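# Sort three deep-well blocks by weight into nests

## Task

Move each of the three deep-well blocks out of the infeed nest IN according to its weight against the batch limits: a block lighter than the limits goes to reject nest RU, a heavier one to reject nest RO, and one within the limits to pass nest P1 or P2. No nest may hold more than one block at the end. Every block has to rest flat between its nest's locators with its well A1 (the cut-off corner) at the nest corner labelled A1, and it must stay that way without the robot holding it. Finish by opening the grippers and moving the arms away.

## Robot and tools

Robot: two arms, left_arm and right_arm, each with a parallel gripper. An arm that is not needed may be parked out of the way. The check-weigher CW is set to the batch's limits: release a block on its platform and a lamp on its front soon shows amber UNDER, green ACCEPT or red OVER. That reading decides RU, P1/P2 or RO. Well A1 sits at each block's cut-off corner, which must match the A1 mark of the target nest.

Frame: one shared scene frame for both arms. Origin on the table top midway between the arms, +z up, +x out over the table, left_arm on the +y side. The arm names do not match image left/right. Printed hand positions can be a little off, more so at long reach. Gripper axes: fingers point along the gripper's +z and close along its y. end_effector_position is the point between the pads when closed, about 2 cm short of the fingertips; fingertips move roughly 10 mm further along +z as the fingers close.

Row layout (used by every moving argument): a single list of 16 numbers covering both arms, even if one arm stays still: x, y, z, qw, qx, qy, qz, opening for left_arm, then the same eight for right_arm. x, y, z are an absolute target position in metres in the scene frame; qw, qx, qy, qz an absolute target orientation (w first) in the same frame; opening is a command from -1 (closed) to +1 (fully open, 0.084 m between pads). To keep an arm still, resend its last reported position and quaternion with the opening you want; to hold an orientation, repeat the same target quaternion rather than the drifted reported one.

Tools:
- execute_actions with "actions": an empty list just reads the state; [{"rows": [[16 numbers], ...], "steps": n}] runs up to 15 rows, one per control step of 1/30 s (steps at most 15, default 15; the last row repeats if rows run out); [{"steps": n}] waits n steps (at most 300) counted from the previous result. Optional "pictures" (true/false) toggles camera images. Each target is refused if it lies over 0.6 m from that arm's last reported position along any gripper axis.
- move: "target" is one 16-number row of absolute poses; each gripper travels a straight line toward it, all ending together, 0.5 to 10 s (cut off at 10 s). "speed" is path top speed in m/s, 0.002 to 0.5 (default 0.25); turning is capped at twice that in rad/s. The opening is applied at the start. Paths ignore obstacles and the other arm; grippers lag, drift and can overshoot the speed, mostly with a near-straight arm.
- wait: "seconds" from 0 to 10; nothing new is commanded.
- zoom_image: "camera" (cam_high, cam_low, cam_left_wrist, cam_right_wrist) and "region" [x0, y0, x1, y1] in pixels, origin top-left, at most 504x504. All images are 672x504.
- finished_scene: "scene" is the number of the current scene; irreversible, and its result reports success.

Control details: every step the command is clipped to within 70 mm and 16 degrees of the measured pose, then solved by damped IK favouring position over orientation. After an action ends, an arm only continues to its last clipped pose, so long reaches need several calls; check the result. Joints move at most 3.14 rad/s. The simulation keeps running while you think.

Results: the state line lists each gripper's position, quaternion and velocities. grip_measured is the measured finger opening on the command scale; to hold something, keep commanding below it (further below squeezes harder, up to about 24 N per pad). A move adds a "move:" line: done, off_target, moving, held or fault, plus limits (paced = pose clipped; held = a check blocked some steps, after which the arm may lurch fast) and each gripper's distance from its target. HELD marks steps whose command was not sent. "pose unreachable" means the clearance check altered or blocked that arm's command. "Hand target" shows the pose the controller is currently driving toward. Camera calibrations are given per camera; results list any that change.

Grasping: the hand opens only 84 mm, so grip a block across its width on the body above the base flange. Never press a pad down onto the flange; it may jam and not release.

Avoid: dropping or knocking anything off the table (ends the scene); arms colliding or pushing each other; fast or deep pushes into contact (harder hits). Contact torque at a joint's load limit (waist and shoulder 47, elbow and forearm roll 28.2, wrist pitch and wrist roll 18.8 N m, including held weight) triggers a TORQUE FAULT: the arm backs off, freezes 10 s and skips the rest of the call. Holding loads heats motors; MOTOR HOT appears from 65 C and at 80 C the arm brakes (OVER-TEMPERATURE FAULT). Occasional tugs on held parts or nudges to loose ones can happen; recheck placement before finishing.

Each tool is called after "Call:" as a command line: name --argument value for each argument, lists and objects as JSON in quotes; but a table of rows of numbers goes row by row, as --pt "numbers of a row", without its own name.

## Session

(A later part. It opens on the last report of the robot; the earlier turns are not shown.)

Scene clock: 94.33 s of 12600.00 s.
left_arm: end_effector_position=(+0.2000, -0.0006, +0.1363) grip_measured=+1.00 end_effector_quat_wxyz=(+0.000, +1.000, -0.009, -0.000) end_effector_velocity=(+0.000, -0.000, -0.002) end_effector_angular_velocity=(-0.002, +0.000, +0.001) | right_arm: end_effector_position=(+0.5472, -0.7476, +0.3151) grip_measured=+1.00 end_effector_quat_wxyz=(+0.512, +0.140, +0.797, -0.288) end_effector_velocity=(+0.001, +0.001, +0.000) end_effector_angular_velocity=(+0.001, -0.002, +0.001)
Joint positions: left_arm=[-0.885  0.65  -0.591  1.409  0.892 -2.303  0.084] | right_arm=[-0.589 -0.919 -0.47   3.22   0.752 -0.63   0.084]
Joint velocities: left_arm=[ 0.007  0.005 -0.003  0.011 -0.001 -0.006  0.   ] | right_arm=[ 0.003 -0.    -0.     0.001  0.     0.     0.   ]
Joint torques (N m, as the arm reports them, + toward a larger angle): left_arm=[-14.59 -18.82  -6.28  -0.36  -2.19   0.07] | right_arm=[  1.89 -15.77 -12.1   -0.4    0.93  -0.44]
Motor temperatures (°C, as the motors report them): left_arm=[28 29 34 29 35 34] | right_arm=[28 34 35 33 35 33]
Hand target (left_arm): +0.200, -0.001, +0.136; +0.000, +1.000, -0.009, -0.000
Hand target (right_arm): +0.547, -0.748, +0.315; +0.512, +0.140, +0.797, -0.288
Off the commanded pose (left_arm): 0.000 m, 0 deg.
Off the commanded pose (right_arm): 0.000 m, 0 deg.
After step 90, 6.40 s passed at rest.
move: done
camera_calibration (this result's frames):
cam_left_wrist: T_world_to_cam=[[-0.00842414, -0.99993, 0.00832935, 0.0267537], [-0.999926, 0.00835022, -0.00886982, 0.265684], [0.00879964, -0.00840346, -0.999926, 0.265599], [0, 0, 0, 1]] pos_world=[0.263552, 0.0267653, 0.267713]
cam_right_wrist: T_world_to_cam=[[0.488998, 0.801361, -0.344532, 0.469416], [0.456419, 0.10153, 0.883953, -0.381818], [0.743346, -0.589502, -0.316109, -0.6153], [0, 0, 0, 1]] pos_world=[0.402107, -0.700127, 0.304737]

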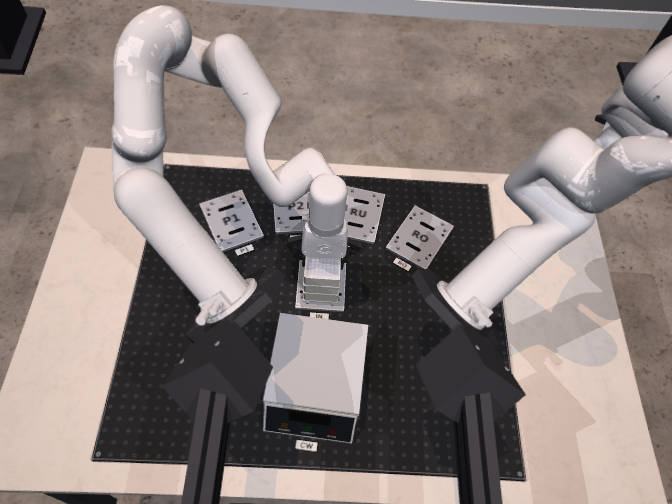

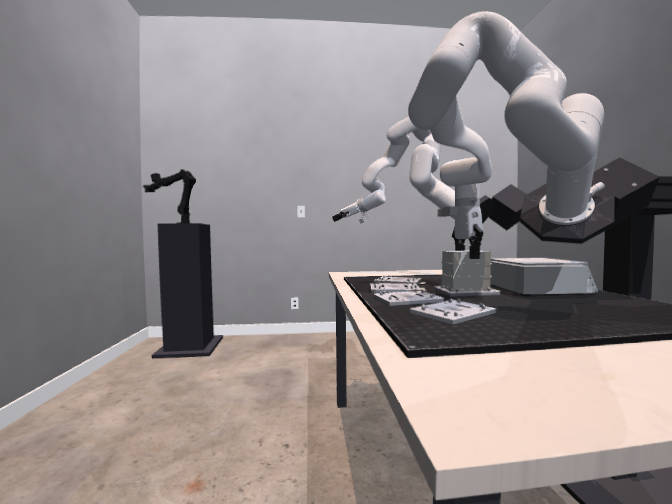

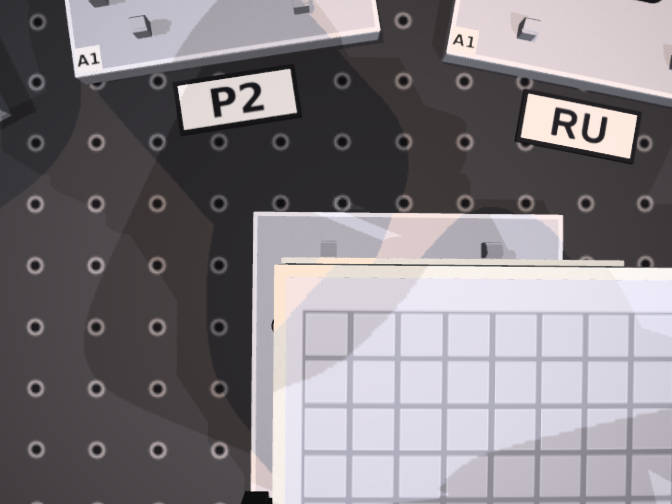

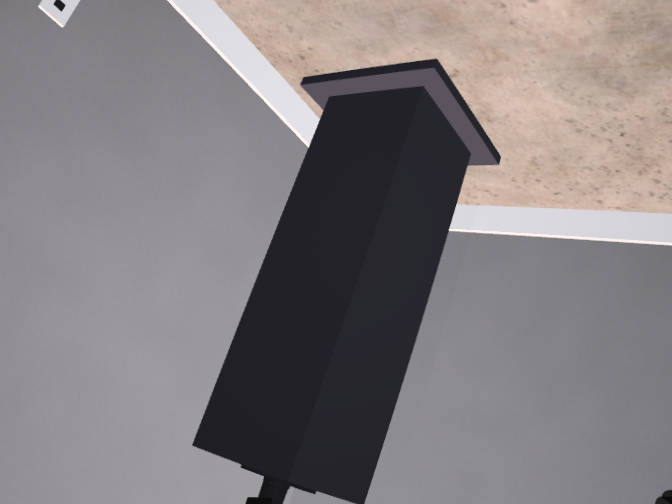

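Call:
move --target '[0.20,-0.0005,0.130,0,1,-0.009,0,1,0.5472,-0.7476,0.3151,0.512,0.140,0.797,-0.288,1]' --speed 0.015

Call:
move --target '[0.20,-0.0005,0.130,0,1,-0.009,0,0.2,0.5472,-0.7476,0.3151,0.512,0.140,0.797,-0.288,1]'

Call:
move --target '[0.20,-0.0005,0.20,0,1,-0.009,0,0.2,0.5472,-0.7476,0.3151,0.512,0.140,0.797,-0.288,1]' --speed 0.05

Call:
move --target '[0.0,0.0,0.20,0,1,-0.009,0,0.2,0.5472,-0.7476,0.3151,0.512,0.140,0.797,-0.288,1]' --speed 0.1

Call:
zoom_image --camera "cam_low" --region '[430, 180, 630, 310]'

Scene clock: 111.73 s of 12600.00 s.
left_arm: end_effector_position=(+0.2000, -0.0005, +0.1303) grip_measured=+1.00 end_effector_quat_wxyz=(-0.000, +1.000, -0.009, -0.000) end_effector_velocity=(+0.000, -0.000, -0.002) end_effector_angular_velocity=(-0.001, -0.001, -0.000) | right_arm: end_effector_position=(+0.5472, -0.7476, +0.3151) grip_measured=+1.00 end_effector_quat_wxyz=(+0.512, +0.140, +0.797, -0.288) end_effector_velocity=(-0.001, -0.001, -0.000) end_effector_angular_velocity=(-0.001, +0.001, -0.003)
Joint positions: left_arm=[-0.868  0.666 -0.597  1.433  0.892 -2.314  0.084] | right_arm=[-0.589 -0.919 -0.47   3.22   0.752 -0.63   0.084]
Joint velocities: left_arm=[ 0.007  0.006 -0.003  0.011  0.    -0.005  0.   ] | right_arm=[-0.002  0.     0.     0.002  0.001 -0.001 -0.   ]
Joint torques (N m, as the arm reports them, + toward a larger angle): left_arm=[-14.49 -19.22  -5.74  -0.38  -2.12   0.24] | right_arm=[  1.99 -15.41 -12.13  -0.32   0.9   -0.31]
Motor temperatures (°C, as the motors report them): left_arm=[28 29 33 29 35 34] | right_arm=[28 34 35 33 35 33]
Hand target (left_arm): +0.200, -0.001, +0.130; +0.000, +1.000, -0.009, -0.000
Hand target (right_arm): +0.547, -0.748, +0.315; +0.512, +0.140, +0.797, -0.288
Off the commanded pose (left_arm): 0.000 m, 0 deg.
Off the commanded pose (right_arm): 0.000 m, 0 deg.
After step 90, 13.67 s passed at rest.
move: done
camera_calibration (this result's frames):
cam_left_wrist: T_world_to_cam=[[-0.00839841, -0.999932, 0.00814976, 0.0268828], [-0.999925, 0.00832521, -0.00897423, 0.265647], [0.00890577, -0.00822452, -0.999927, 0.259559], [0, 0, 0, 1]] pos_world=[0.263541, 0.0268041, 0.261705]
cam_right_wrist: T_world_to_cam=[[0.488998, 0.801361, -0.344532, 0.469416], [0.456419, 0.10153, 0.883953, -0.381819], [0.743345, -0.589502, -0.316109, -0.615301], [0, 0, 0, 1]] pos_world=[0.402107, -0.700127, 0.304737]

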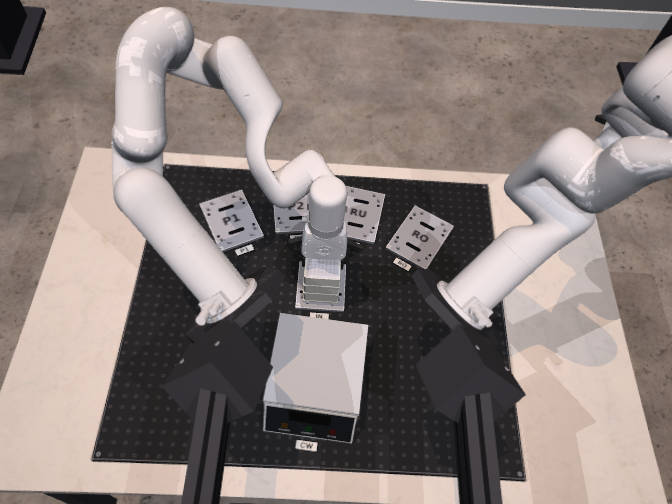

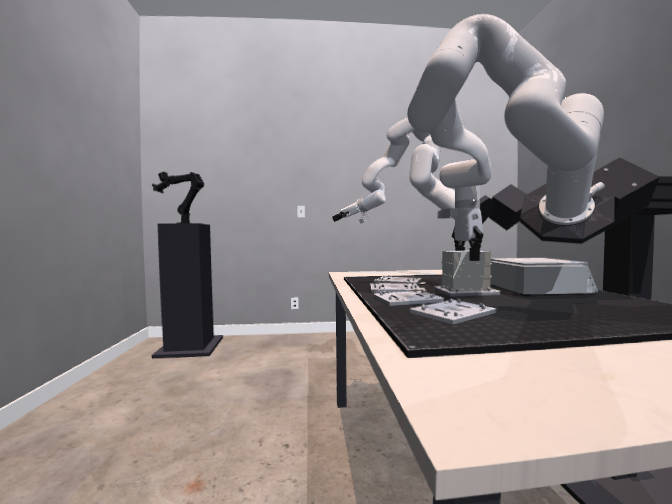

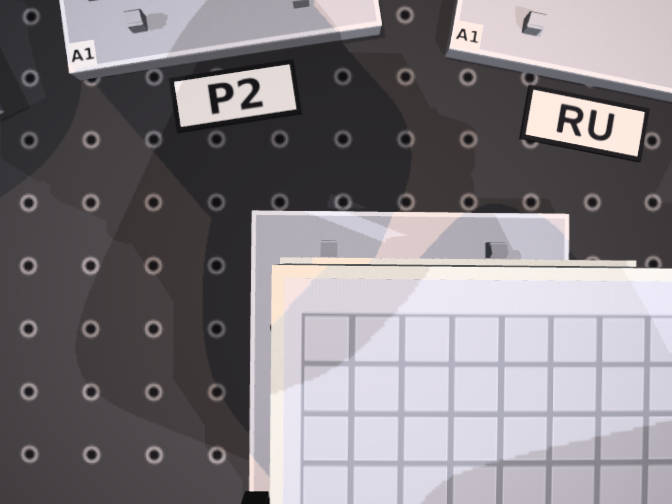

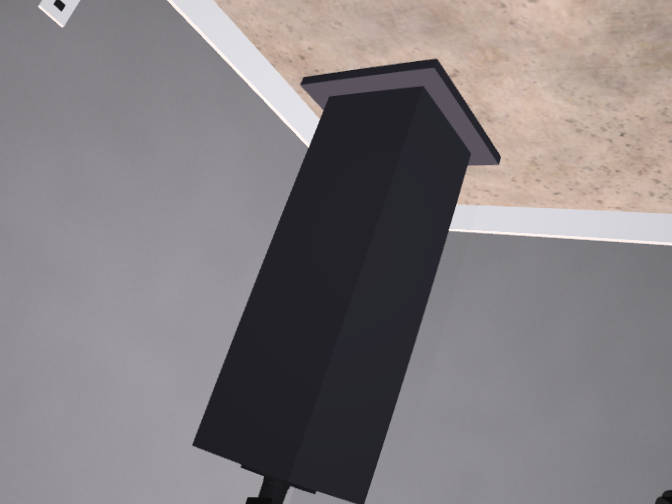

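Scene clock: 112.43 s of 12600.00 s.
left_arm: end_effector_position=(+0.2000, -0.0006, +0.1302) grip_measured=+0.96 end_effector_quat_wxyz=(+0.000, +1.000, -0.009, +0.000) end_effector_velocity=(+0.000, +0.001, -0.001) end_effector_angular_velocity=(+0.002, -0.000, +0.001) | right_arm: end_effector_position=(+0.5472, -0.7476, +0.3151) grip_measured=+1.00 end_effector_quat_wxyz=(+0.512, +0.140, +0.797, -0.288) end_effector_velocity=(-0.000, -0.000, +0.000) end_effector_angular_velocity=(+0.000, -0.001, -0.002)
Joint positions: left_arm=[-0.867  0.666 -0.597  1.434  0.892 -2.315  0.083] | right_arm=[-0.589 -0.919 -0.47   3.22   0.752 -0.63   0.084]
Joint velocities: left_arm=[ 0.002  0.    -0.     0.001  0.002 -0.001  0.   ] | right_arm=[-0.001 -0.     0.     0.001  0.001  0.002 -0.   ]
Joint torques (N m, as the arm reports them, + toward a larger angle): left_arm=[-12.67 -16.28  -5.98  -0.25  -1.49   0.08] | right_arm=[  1.06 -14.74 -12.37  -0.33   0.75  -0.33]
Motor temperatures (°C, as the motors report them): left_arm=[28 29 33 29 35 34] | right_arm=[28 34 35 33 35 33]
Hand target (left_arm): +0.200, -0.001, +0.130; +0.000, +1.000, -0.009, -0.000
Hand target (right_arm): +0.547, -0.748, +0.315; +0.512, +0.140, +0.797, -0.288
Off the commanded pose (left_arm): 0.000 m, 0 deg.
Off the commanded pose (right_arm): 0.000 m, 0 deg.
move: done
camera_calibration (this result's frames):
cam_left_wrist: T_world_to_cam=[[-0.0083191, -0.999929, 0.00856221, 0.0267081], [-0.999924, 0.00824038, -0.00918896, 0.265729], [0.00911775, -0.008638, -0.999921, 0.259425], [0, 0, 0, 1]] pos_world=[0.263566, 0.0267574, 0.261618]
cam_right_wrist: T_world_to_cam=[[0.488998, 0.801361, -0.344532, 0.469416], [0.456419, 0.10153, 0.883953, -0.381819], [0.743345, -0.589502, -0.316109, -0.615301], [0, 0, 0, 1]] pos_world=[0.402107, -0.700127, 0.304737]

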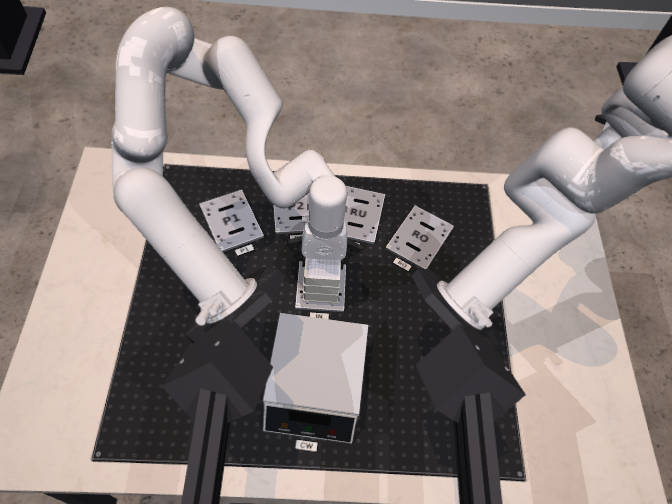

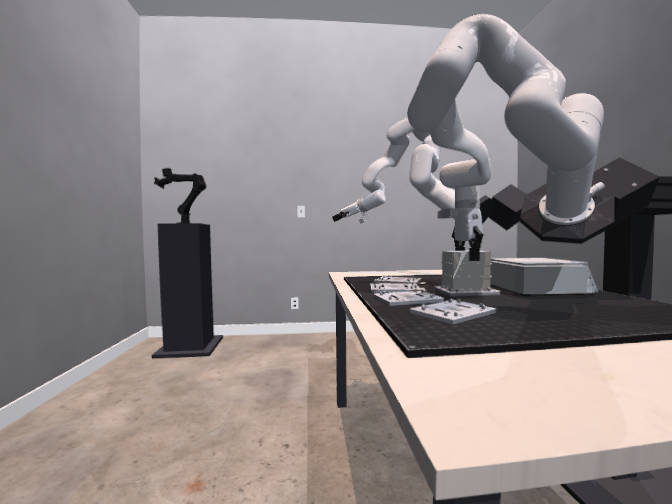

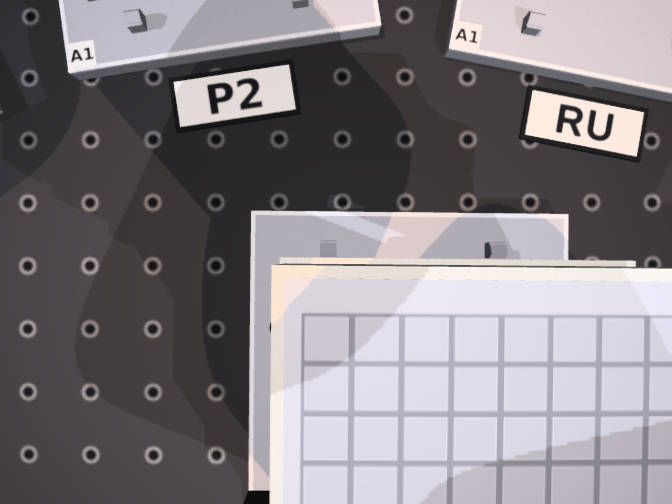

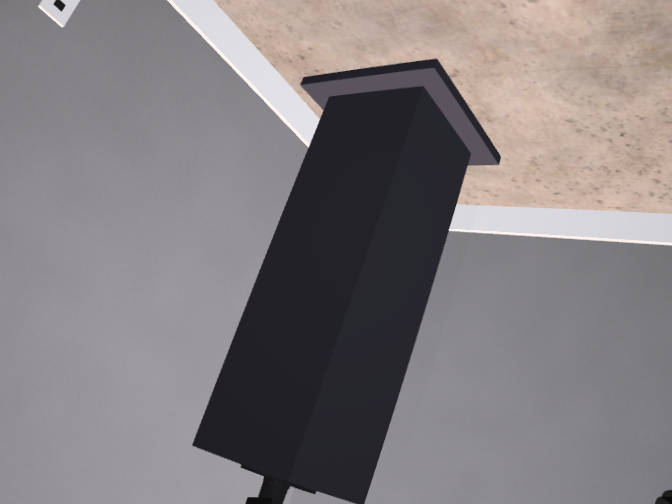

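Scene clock: 114.27 s of 12600.00 s.
left_arm: end_effector_position=(+0.2000, -0.0003, +0.1996) grip_measured=+0.96 end_effector_quat_wxyz=(-0.000, +1.000, -0.009, +0.000) end_effector_velocity=(+0.000, +0.001, +0.002) end_effector_angular_velocity=(+0.002, +0.002, +0.001) | right_arm: end_effector_position=(+0.5472, -0.7476, +0.3151) grip_measured=+1.00 end_effector_quat_wxyz=(+0.512, +0.140, +0.797, -0.288) end_effector_velocity=(-0.001, -0.001, -0.000) end_effector_angular_velocity=(-0.000, +0.001, -0.001)
Joint positions: left_arm=[-1.07   0.495 -0.545  1.142  0.924 -2.17   0.083] | right_arm=[-0.589 -0.919 -0.47   3.22   0.752 -0.63   0.084]
Joint velocities: left_arm=[-0.004 -0.006  0.001 -0.011  0.003  0.007 -0.   ] | right_arm=[-0.002 -0.    -0.    -0.    -0.001  0.001  0.   ]
Joint torques (N m, as the arm reports them, + toward a larger angle): left_arm=[-13.76 -18.23 -10.79  -0.51  -2.23   0.11] | right_arm=[  1.61 -15.34 -12.16  -0.51   0.94  -0.66]
Motor temperatures (°C, as the motors report them): left_arm=[28 29 33 29 35 34] | right_arm=[28 34 35 33 35 33]
Hand target (left_arm): +0.200, -0.000, +0.200; -0.000, +1.000, -0.009, +0.000
Hand target (right_arm): +0.547, -0.748, +0.315; +0.512, +0.140, +0.797, -0.288
Off the commanded pose (left_arm): 0.000 m, 0 deg.
Off the commanded pose (right_arm): 0.000 m, 0 deg.
move: done
camera_calibration (this result's frames):
cam_left_wrist: T_world_to_cam=[[-0.00828157, -0.999937, 0.00761281, 0.026585], [-0.999922, 0.00820958, -0.00944014, 0.266372], [0.00937705, -0.00769039, -0.999926, 0.328768], [0, 0, 0, 1]] pos_world=[0.263488, 0.0269248, 0.331056]
cam_right_wrist: T_world_to_cam=[[0.488998, 0.801361, -0.344532, 0.469416], [0.456419, 0.10153, 0.883953, -0.381818], [0.743345, -0.589502, -0.316109, -0.6153], [0, 0, 0, 1]] pos_world=[0.402107, -0.700127, 0.304737]

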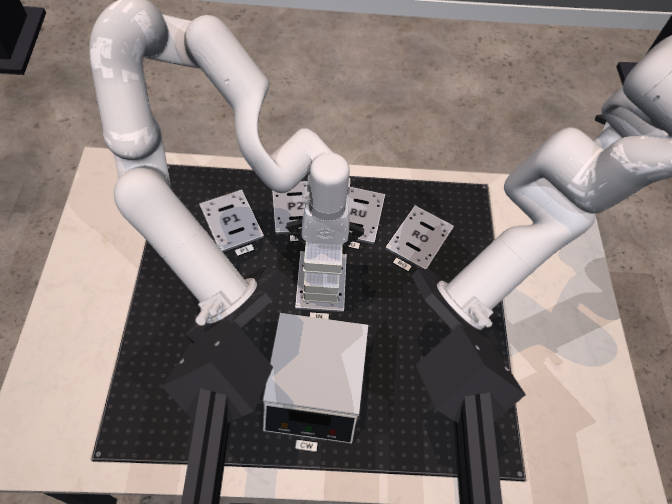

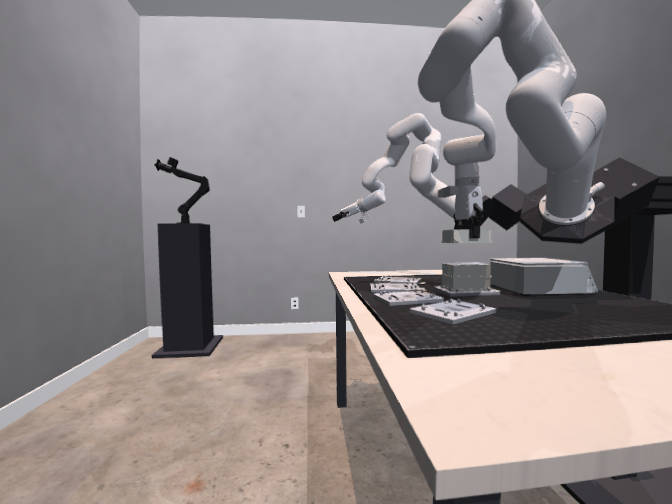

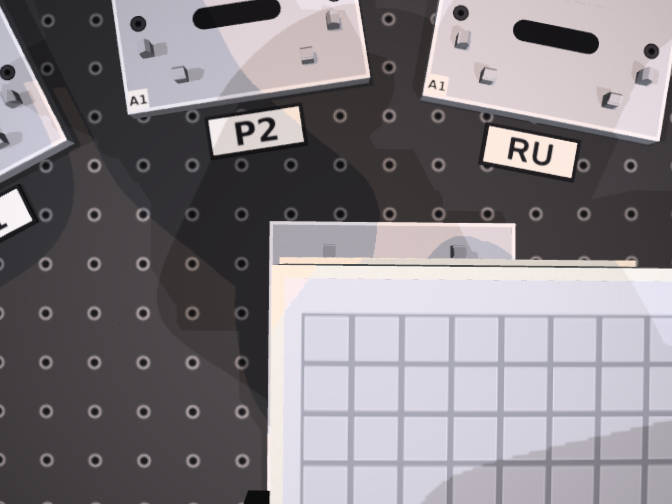

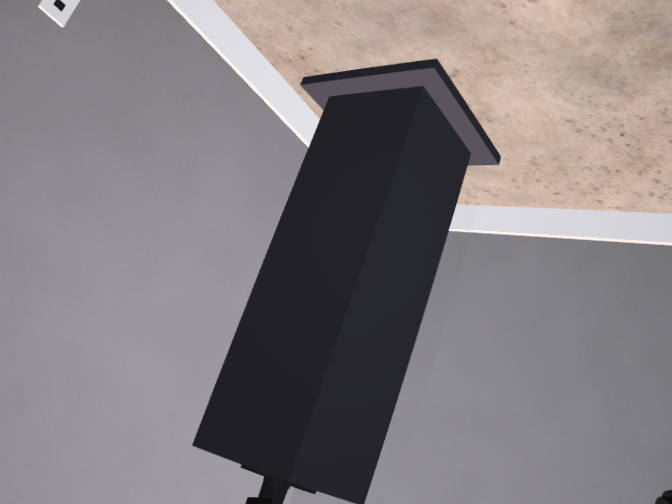

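Scene clock: 116.83 s of 12600.00 s.
left_arm: end_effector_position=(+0.0007, +0.0006, +0.1994) grip_measured=+0.96 end_effector_quat_wxyz=(+0.000, +1.000, -0.009, +0.000) end_effector_velocity=(-0.002, +0.000, +0.000) end_effector_angular_velocity=(+0.003, -0.002, -0.002) | right_arm: end_effector_position=(+0.5472, -0.7476, +0.3151) grip_measured=+1.00 end_effector_quat_wxyz=(+0.512, +0.140, +0.797, -0.288) end_effector_velocity=(-0.000, +0.000, -0.000) end_effector_angular_velocity=(+0.001, -0.001, -0.000)
Joint positions: left_arm=[-1.65   0.893 -0.578  0.803  0.661 -2.516  0.083] | right_arm=[-0.589 -0.919 -0.47   3.22   0.752 -0.63   0.084]
Joint velocities: left_arm=[-0.011  0.004 -0.003 -0.015  0.     0.006  0.   ] | right_arm=[-0.     0.     0.     0.     0.     0.001  0.   ]
Joint torques (N m, as the arm reports them, + toward a larger angle): left_arm=[ -8.56 -24.94 -14.23  -0.76  -2.29   0.07] | right_arm=[  2.34 -15.58 -11.76  -0.06   0.7   -0.08]
Motor temperatures (°C, as the motors report them): left_arm=[28 29 33 29 35 34] | right_arm=[28 34 35 33 35 33]
Hand target (left_arm): +0.000, +0.001, +0.199; -0.000, +1.000, -0.009, +0.000
Hand target (right_arm): +0.547, -0.748, +0.315; +0.512, +0.140, +0.797, -0.288
Off the commanded pose (left_arm): 0.001 m, 0 deg.
Off the commanded pose (right_arm): 0.000 m, 0 deg.
move: done
camera_calibration (this result's frames):
cam_left_wrist: T_world_to_cam=[[-0.00797969, -0.999934, 0.00827646, 0.0257241], [-0.999926, 0.00790299, -0.00925902, 0.0670227], [0.00919299, -0.00834973, -0.999923, 0.33051], [0, 0, 0, 1]] pos_world=[0.0641846, 0.0279524, 0.330892]
cam_right_wrist: T_world_to_cam=[[0.488998, 0.801361, -0.344532, 0.469416], [0.456419, 0.10153, 0.883953, -0.381818], [0.743345, -0.589502, -0.316109, -0.6153], [0, 0, 0, 1]] pos_world=[0.402107, -0.700127, 0.304737]

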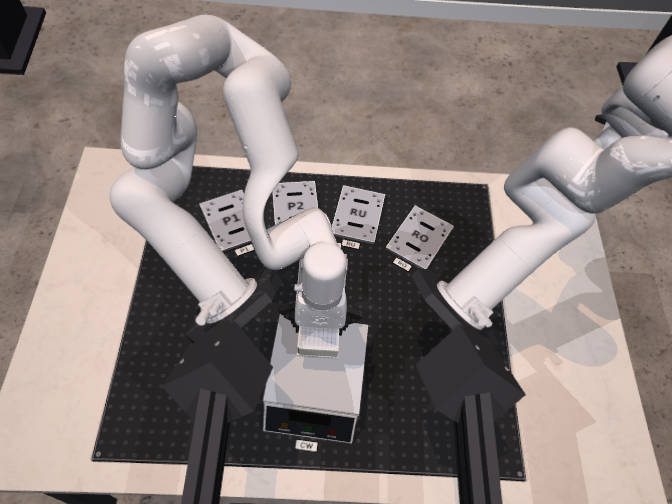

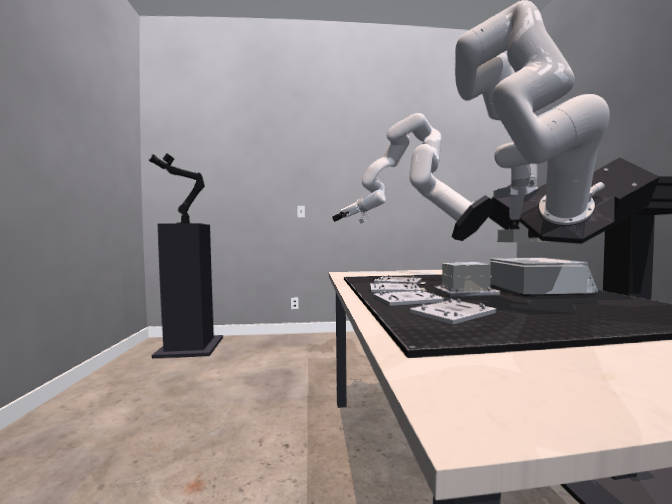

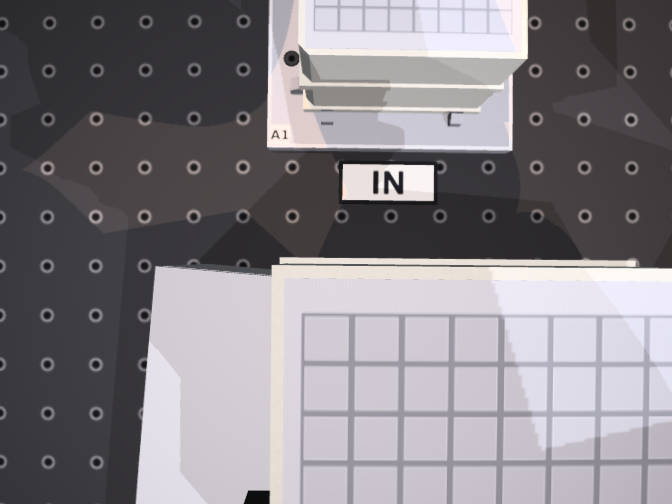

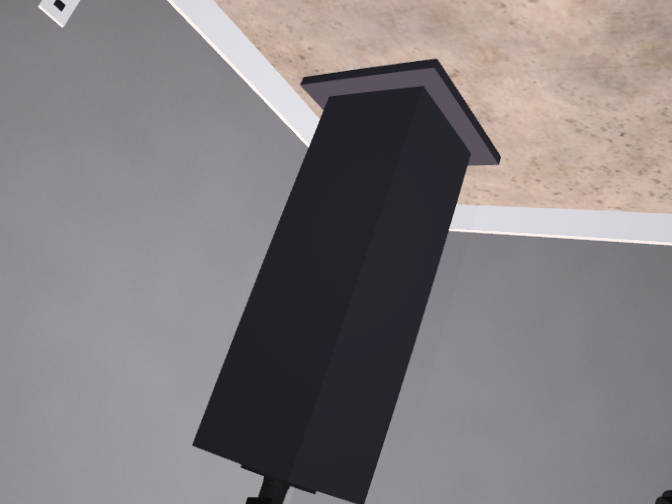

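Region (430, 180, 630, 310) of cam_low's 672x504 image, scaled by 2.520, with more detail than that image has; it fills the top 328 rows of this view, and the rest is white.

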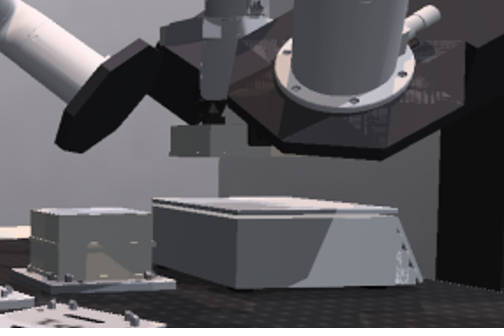

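Call:
move --target '[-0.04,0.0,0.155,0,1,-0.009,0,0.2,0.5472,-0.7476,0.3151,0.512,0.140,0.797,-0.288,1]' --speed 0.05

Call:
zoom_image --camera "cam_low" --region '[480, 220, 600, 300]'

Scene clock: 127.47 s of 12600.00 s.
left_arm: end_effector_position=(-0.0398, +0.0001, +0.1552) grip_measured=+0.96 end_effector_quat_wxyz=(+0.000, +1.000, -0.009, -0.000) end_effector_velocity=(-0.001, -0.000, -0.002) end_effector_angular_velocity=(-0.001, -0.002, +0.000) | right_arm: end_effector_position=(+0.5472, -0.7476, +0.3151) grip_measured=+1.00 end_effector_quat_wxyz=(+0.512, +0.140, +0.797, -0.288) end_effector_velocity=(-0.000, +0.000, -0.000) end_effector_angular_velocity=(+0.001, +0.001, +0.000)
Joint positions: left_arm=[-1.685  1.112 -0.66   0.907  0.56  -2.681  0.083] | right_arm=[-0.589 -0.919 -0.47   3.22   0.752 -0.63   0.084]
Joint velocities: left_arm=[-0.003  0.008 -0.004  0.005 -0.002 -0.008 -0.   ] | right_arm=[ 0.     0.     0.     0.    -0.001  0.    -0.   ]
Joint torques (N m, as the arm reports them, + toward a larger angle): left_arm=[ -7.89 -28.4  -12.4   -0.63  -2.21  -0.03] | right_arm=[  2.18 -15.83 -12.38  -0.82   0.76  -0.16]
Motor temperatures (°C, as the motors report them): left_arm=[28 30 34 29 35 34] | right_arm=[28 34 35 33 35 33]
Hand target (left_arm): -0.040, +0.000, +0.155; +0.000, +1.000, -0.009, -0.000
Hand target (right_arm): +0.547, -0.748, +0.315; +0.512, +0.140, +0.797, -0.288
Off the commanded pose (left_arm): 0.000 m, 0 deg.
Off the commanded pose (right_arm): 0.000 m, 0 deg.
After step 90, 6.00 s passed at rest.
move: done
camera_calibration (this result's frames):
cam_left_wrist: T_world_to_cam=[[-0.00837021, -0.999931, 0.00826141, 0.0252115], [-0.999927, 0.00829752, -0.00879456, 0.0261276], [0.0087254, -0.00833441, -0.999927, 0.286602], [0, 0, 0, 1]] pos_world=[0.023836, 0.0273817, 0.286603]
cam_right_wrist: T_world_to_cam=[[0.488998, 0.801361, -0.344532, 0.469416], [0.45642, 0.10153, 0.883953, -0.381819], [0.743345, -0.589502, -0.316109, -0.6153], [0, 0, 0, 1]] pos_world=[0.402107, -0.700127, 0.304737]

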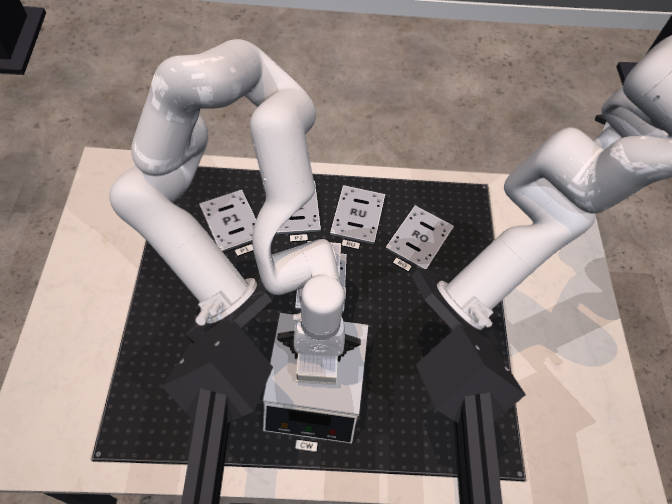

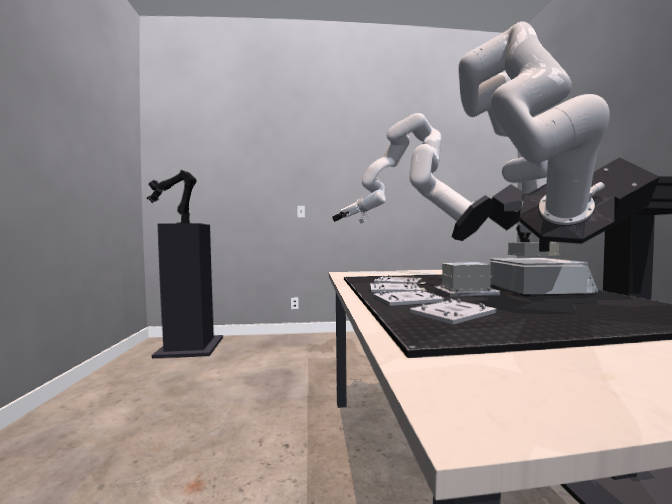

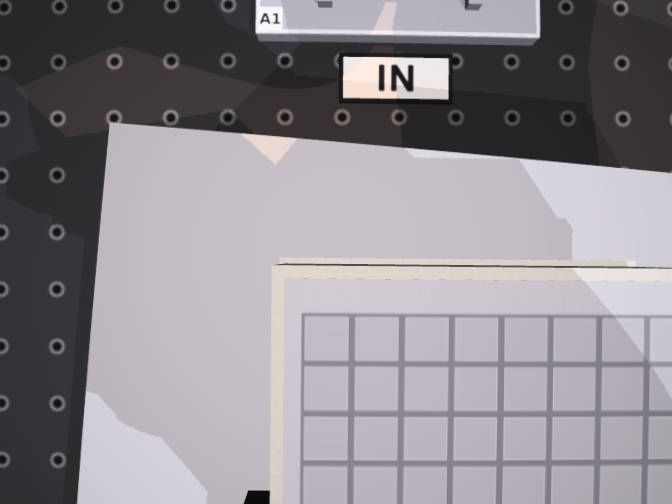

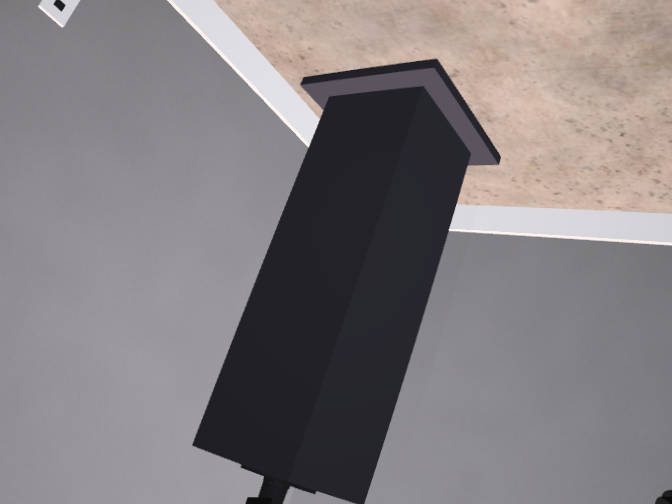

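Region (480, 220, 600, 300) of cam_low's 672x504 image, scaled by 4.200, with more detail than that image has.

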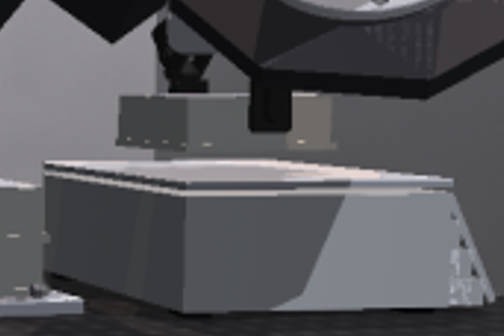

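Call:
move --target '[-0.04,0.0,0.139,0,1,-0.009,0,0.2,0.5472,-0.7476,0.3151,0.512,0.140,0.797,-0.288,1]' --speed 0.01

Call:
zoom_image --camera "cam_low" --region '[480, 220, 600, 300]'

Scene clock: 140.53 s of 12600.00 s.
left_arm: end_effector_position=(-0.0400, +0.0000, +0.1393) grip_measured=+0.96 end_effector_quat_wxyz=(-0.000, +1.000, -0.009, -0.000) end_effector_velocity=(-0.000, -0.000, -0.003) end_effector_angular_velocity=(-0.002, -0.001, -0.001) | right_arm: end_effector_position=(+0.5472, -0.7476, +0.3151) grip_measured=+1.00 end_effector_quat_wxyz=(+0.512, +0.140, +0.797, -0.288) end_effector_velocity=(-0.000, +0.000, -0.000) end_effector_angular_velocity=(+0.001, +0.001, -0.001)
Joint positions: left_arm=[-1.636  1.164 -0.682  1.01   0.561 -2.751  0.083] | right_arm=[-0.589 -0.919 -0.47   3.22   0.752 -0.63   0.084]
Joint velocities: left_arm=[ 0.008  0.009 -0.004  0.021  0.001 -0.014 -0.   ] | right_arm=[-0.    -0.     0.     0.002 -0.002 -0.001  0.   ]
Joint torques (N m, as the arm reports them, + toward a larger angle): left_arm=[ -8.34 -28.75 -11.35  -0.82  -2.32   0.17] | right_arm=[  1.26 -14.97 -12.07  -0.59   1.1   -0.19]
Motor temperatures (°C, as the motors report them): left_arm=[28 30 34 29 35 34] | right_arm=[28 34 35 33 35 33]
Hand target (left_arm): -0.040, -0.000, +0.139; +0.000, +1.000, -0.009, -0.000
Hand target (right_arm): +0.547, -0.748, +0.315; +0.512, +0.140, +0.797, -0.288
Off the commanded pose (left_arm): 0.000 m, 0 deg.
Off the commanded pose (right_arm): 0.000 m, 0 deg.
After step 90, 8.27 s passed at rest.
move: done
camera_calibration (this result's frames):
cam_left_wrist: T_world_to_cam=[[-0.00848232, -0.999932, 0.00806502, 0.0253332], [-0.999924, 0.00840986, -0.00897589, 0.0257408], [0.00890745, -0.00814054, -0.999927, 0.270757], [0, 0, 0, 1]] pos_world=[0.023542, 0.0273191, 0.270764]
cam_right_wrist: T_world_to_cam=[[0.488998, 0.801361, -0.344532, 0.469416], [0.456419, 0.10153, 0.883953, -0.381818], [0.743346, -0.589502, -0.316109, -0.6153], [0, 0, 0, 1]] pos_world=[0.402107, -0.700127, 0.304737]

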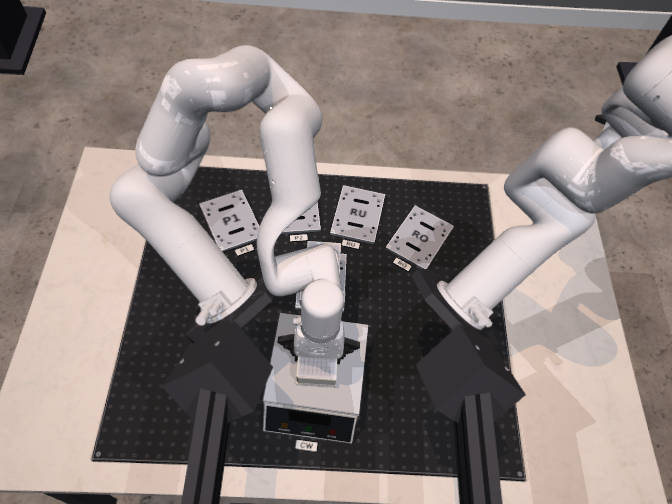

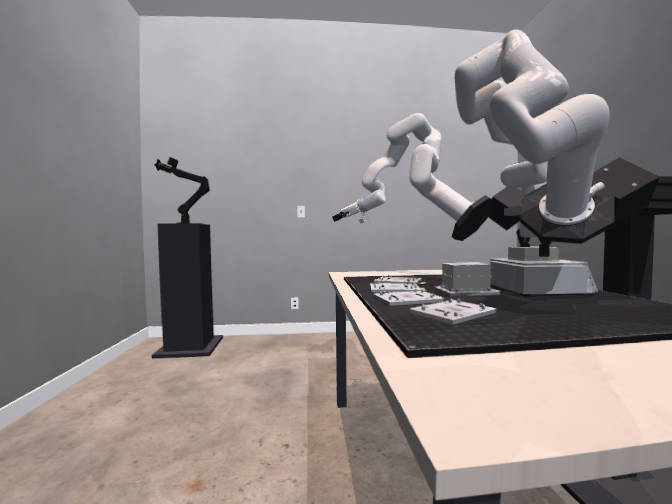

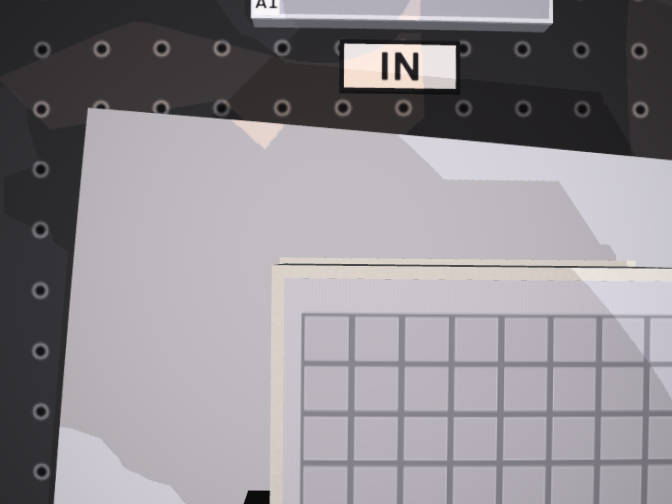

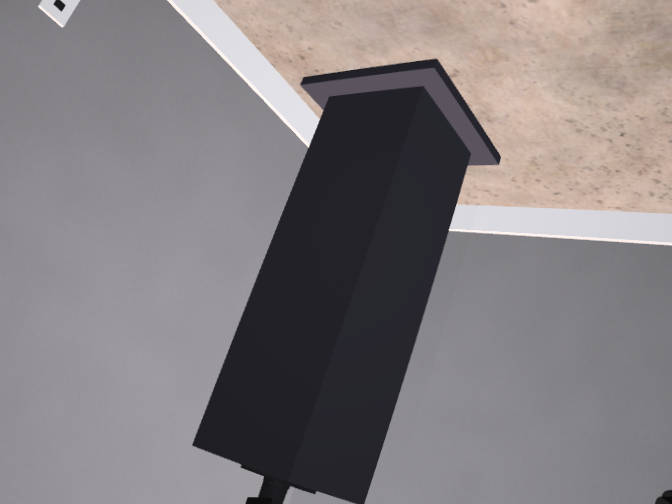

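Region (480, 220, 600, 300) of cam_low's 672x504 image, scaled by 4.200, with more detail than that image has.

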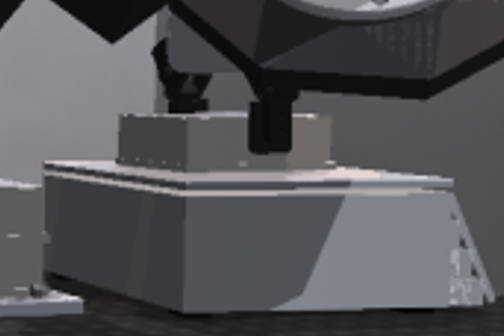

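Call:
move --target '[-0.04,0.0,0.133,0,1,-0.009,0,0.2,0.5472,-0.7476,0.3151,0.512,0.140,0.797,-0.288,1]' --speed 0.005

Scene clock: 151.53 s of 12600.00 s.
left_arm: end_effector_position=(-0.0402, -0.0017, +0.1341) grip_measured=+0.96 end_effector_quat_wxyz=(+0.002, +1.000, -0.008, -0.001) end_effector_velocity=(+0.000, +0.001, -0.003) end_effector_angular_velocity=(+0.004, -0.001, -0.000) | right_arm: end_effector_position=(+0.5472, -0.7476, +0.3151) grip_measured=+1.00 end_effector_quat_wxyz=(+0.512, +0.140, +0.797, -0.288) end_effector_velocity=(+0.000, +0.001, -0.000) end_effector_angular_velocity=(+0.001, +0.000, +0.002)
Joint positions: left_arm=[-1.616  1.182 -0.693  1.05   0.563 -2.777  0.083] | right_arm=[-0.589 -0.919 -0.47   3.22   0.752 -0.63   0.084]
Joint velocities: left_arm=[ 0.007  0.007 -0.001  0.01   0.002 -0.007  0.   ] | right_arm=[ 0.001  0.     0.    -0.001 -0.001 -0.     0.   ]
Joint torques (N m, as the arm reports them, + toward a larger angle): left_arm=[ -6.65 -11.08  -4.27   0.     0.3   -0.01] | right_arm=[  1.52 -15.86 -12.05  -0.62   1.19  -0.18]
Motor temperatures (°C, as the motors report them): left_arm=[28 30 34 29 35 34] | right_arm=[28 34 35 33 35 33]
Hand target (left_arm): -0.040, -0.000, +0.133; +0.000, +1.000, -0.009, -0.000
Hand target (right_arm): +0.547, -0.748, +0.315; +0.512, +0.140, +0.797, -0.288
Off the commanded pose (left_arm): 0.002 m, 0 deg.
Off the commanded pose (right_arm): 0.000 m, 0 deg.
After step 90, 6.57 s passed at rest.
move: done
camera_calibration (this result's frames):
cam_left_wrist: T_world_to_cam=[[-0.0072083, -0.999908, 0.0115182, 0.023252], [-0.999945, 0.00712022, -0.00766969, 0.0253569], [0.00758697, -0.0115728, -0.999904, 0.265431], [0, 0, 0, 1]] pos_world=[0.0235093, 0.0261411, 0.265332]
cam_right_wrist: T_world_to_cam=[[0.488998, 0.801361, -0.344532, 0.469416], [0.456419, 0.10153, 0.883953, -0.381818], [0.743346, -0.589502, -0.316109, -0.6153], [0, 0, 0, 1]] pos_world=[0.402107, -0.700127, 0.304737]

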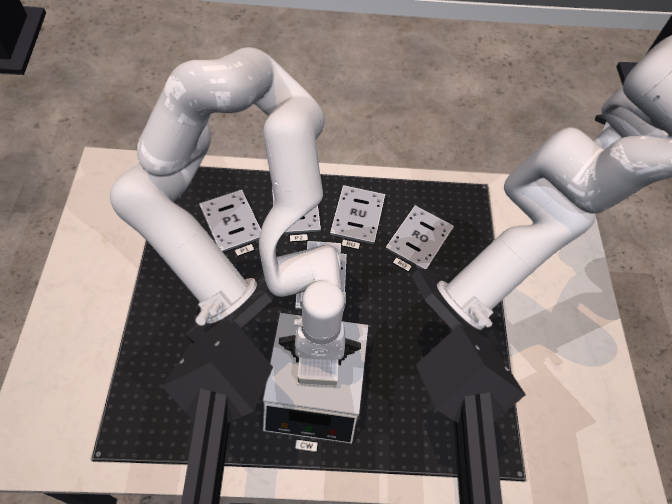

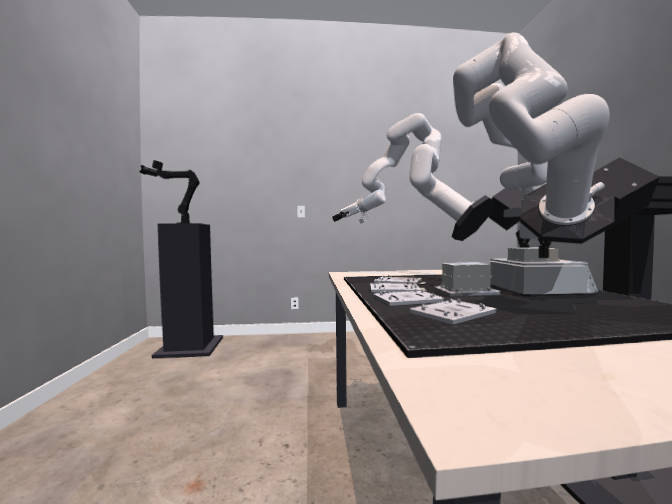

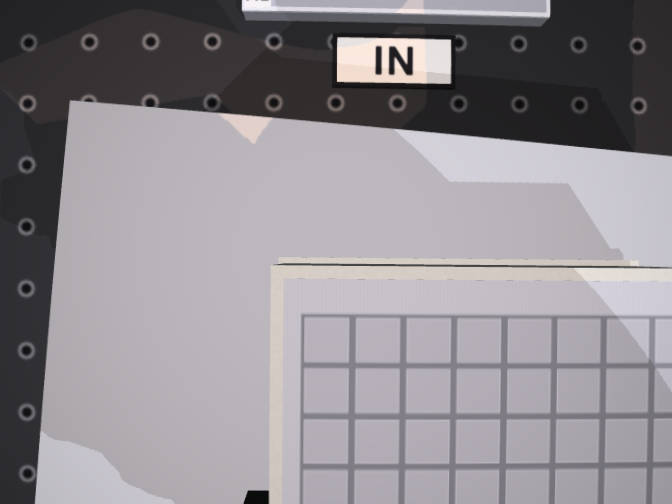

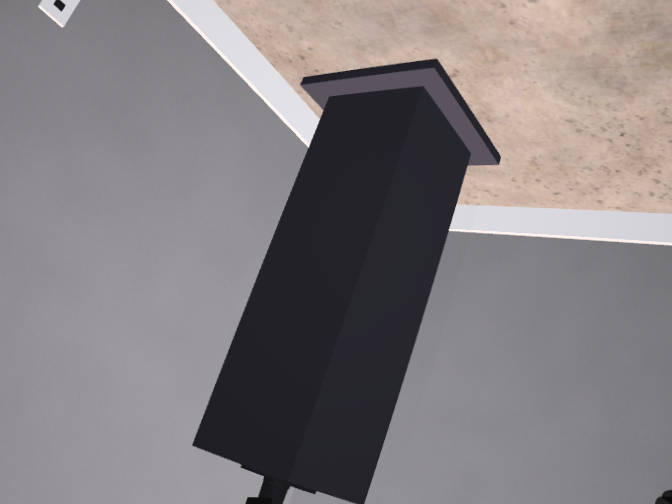

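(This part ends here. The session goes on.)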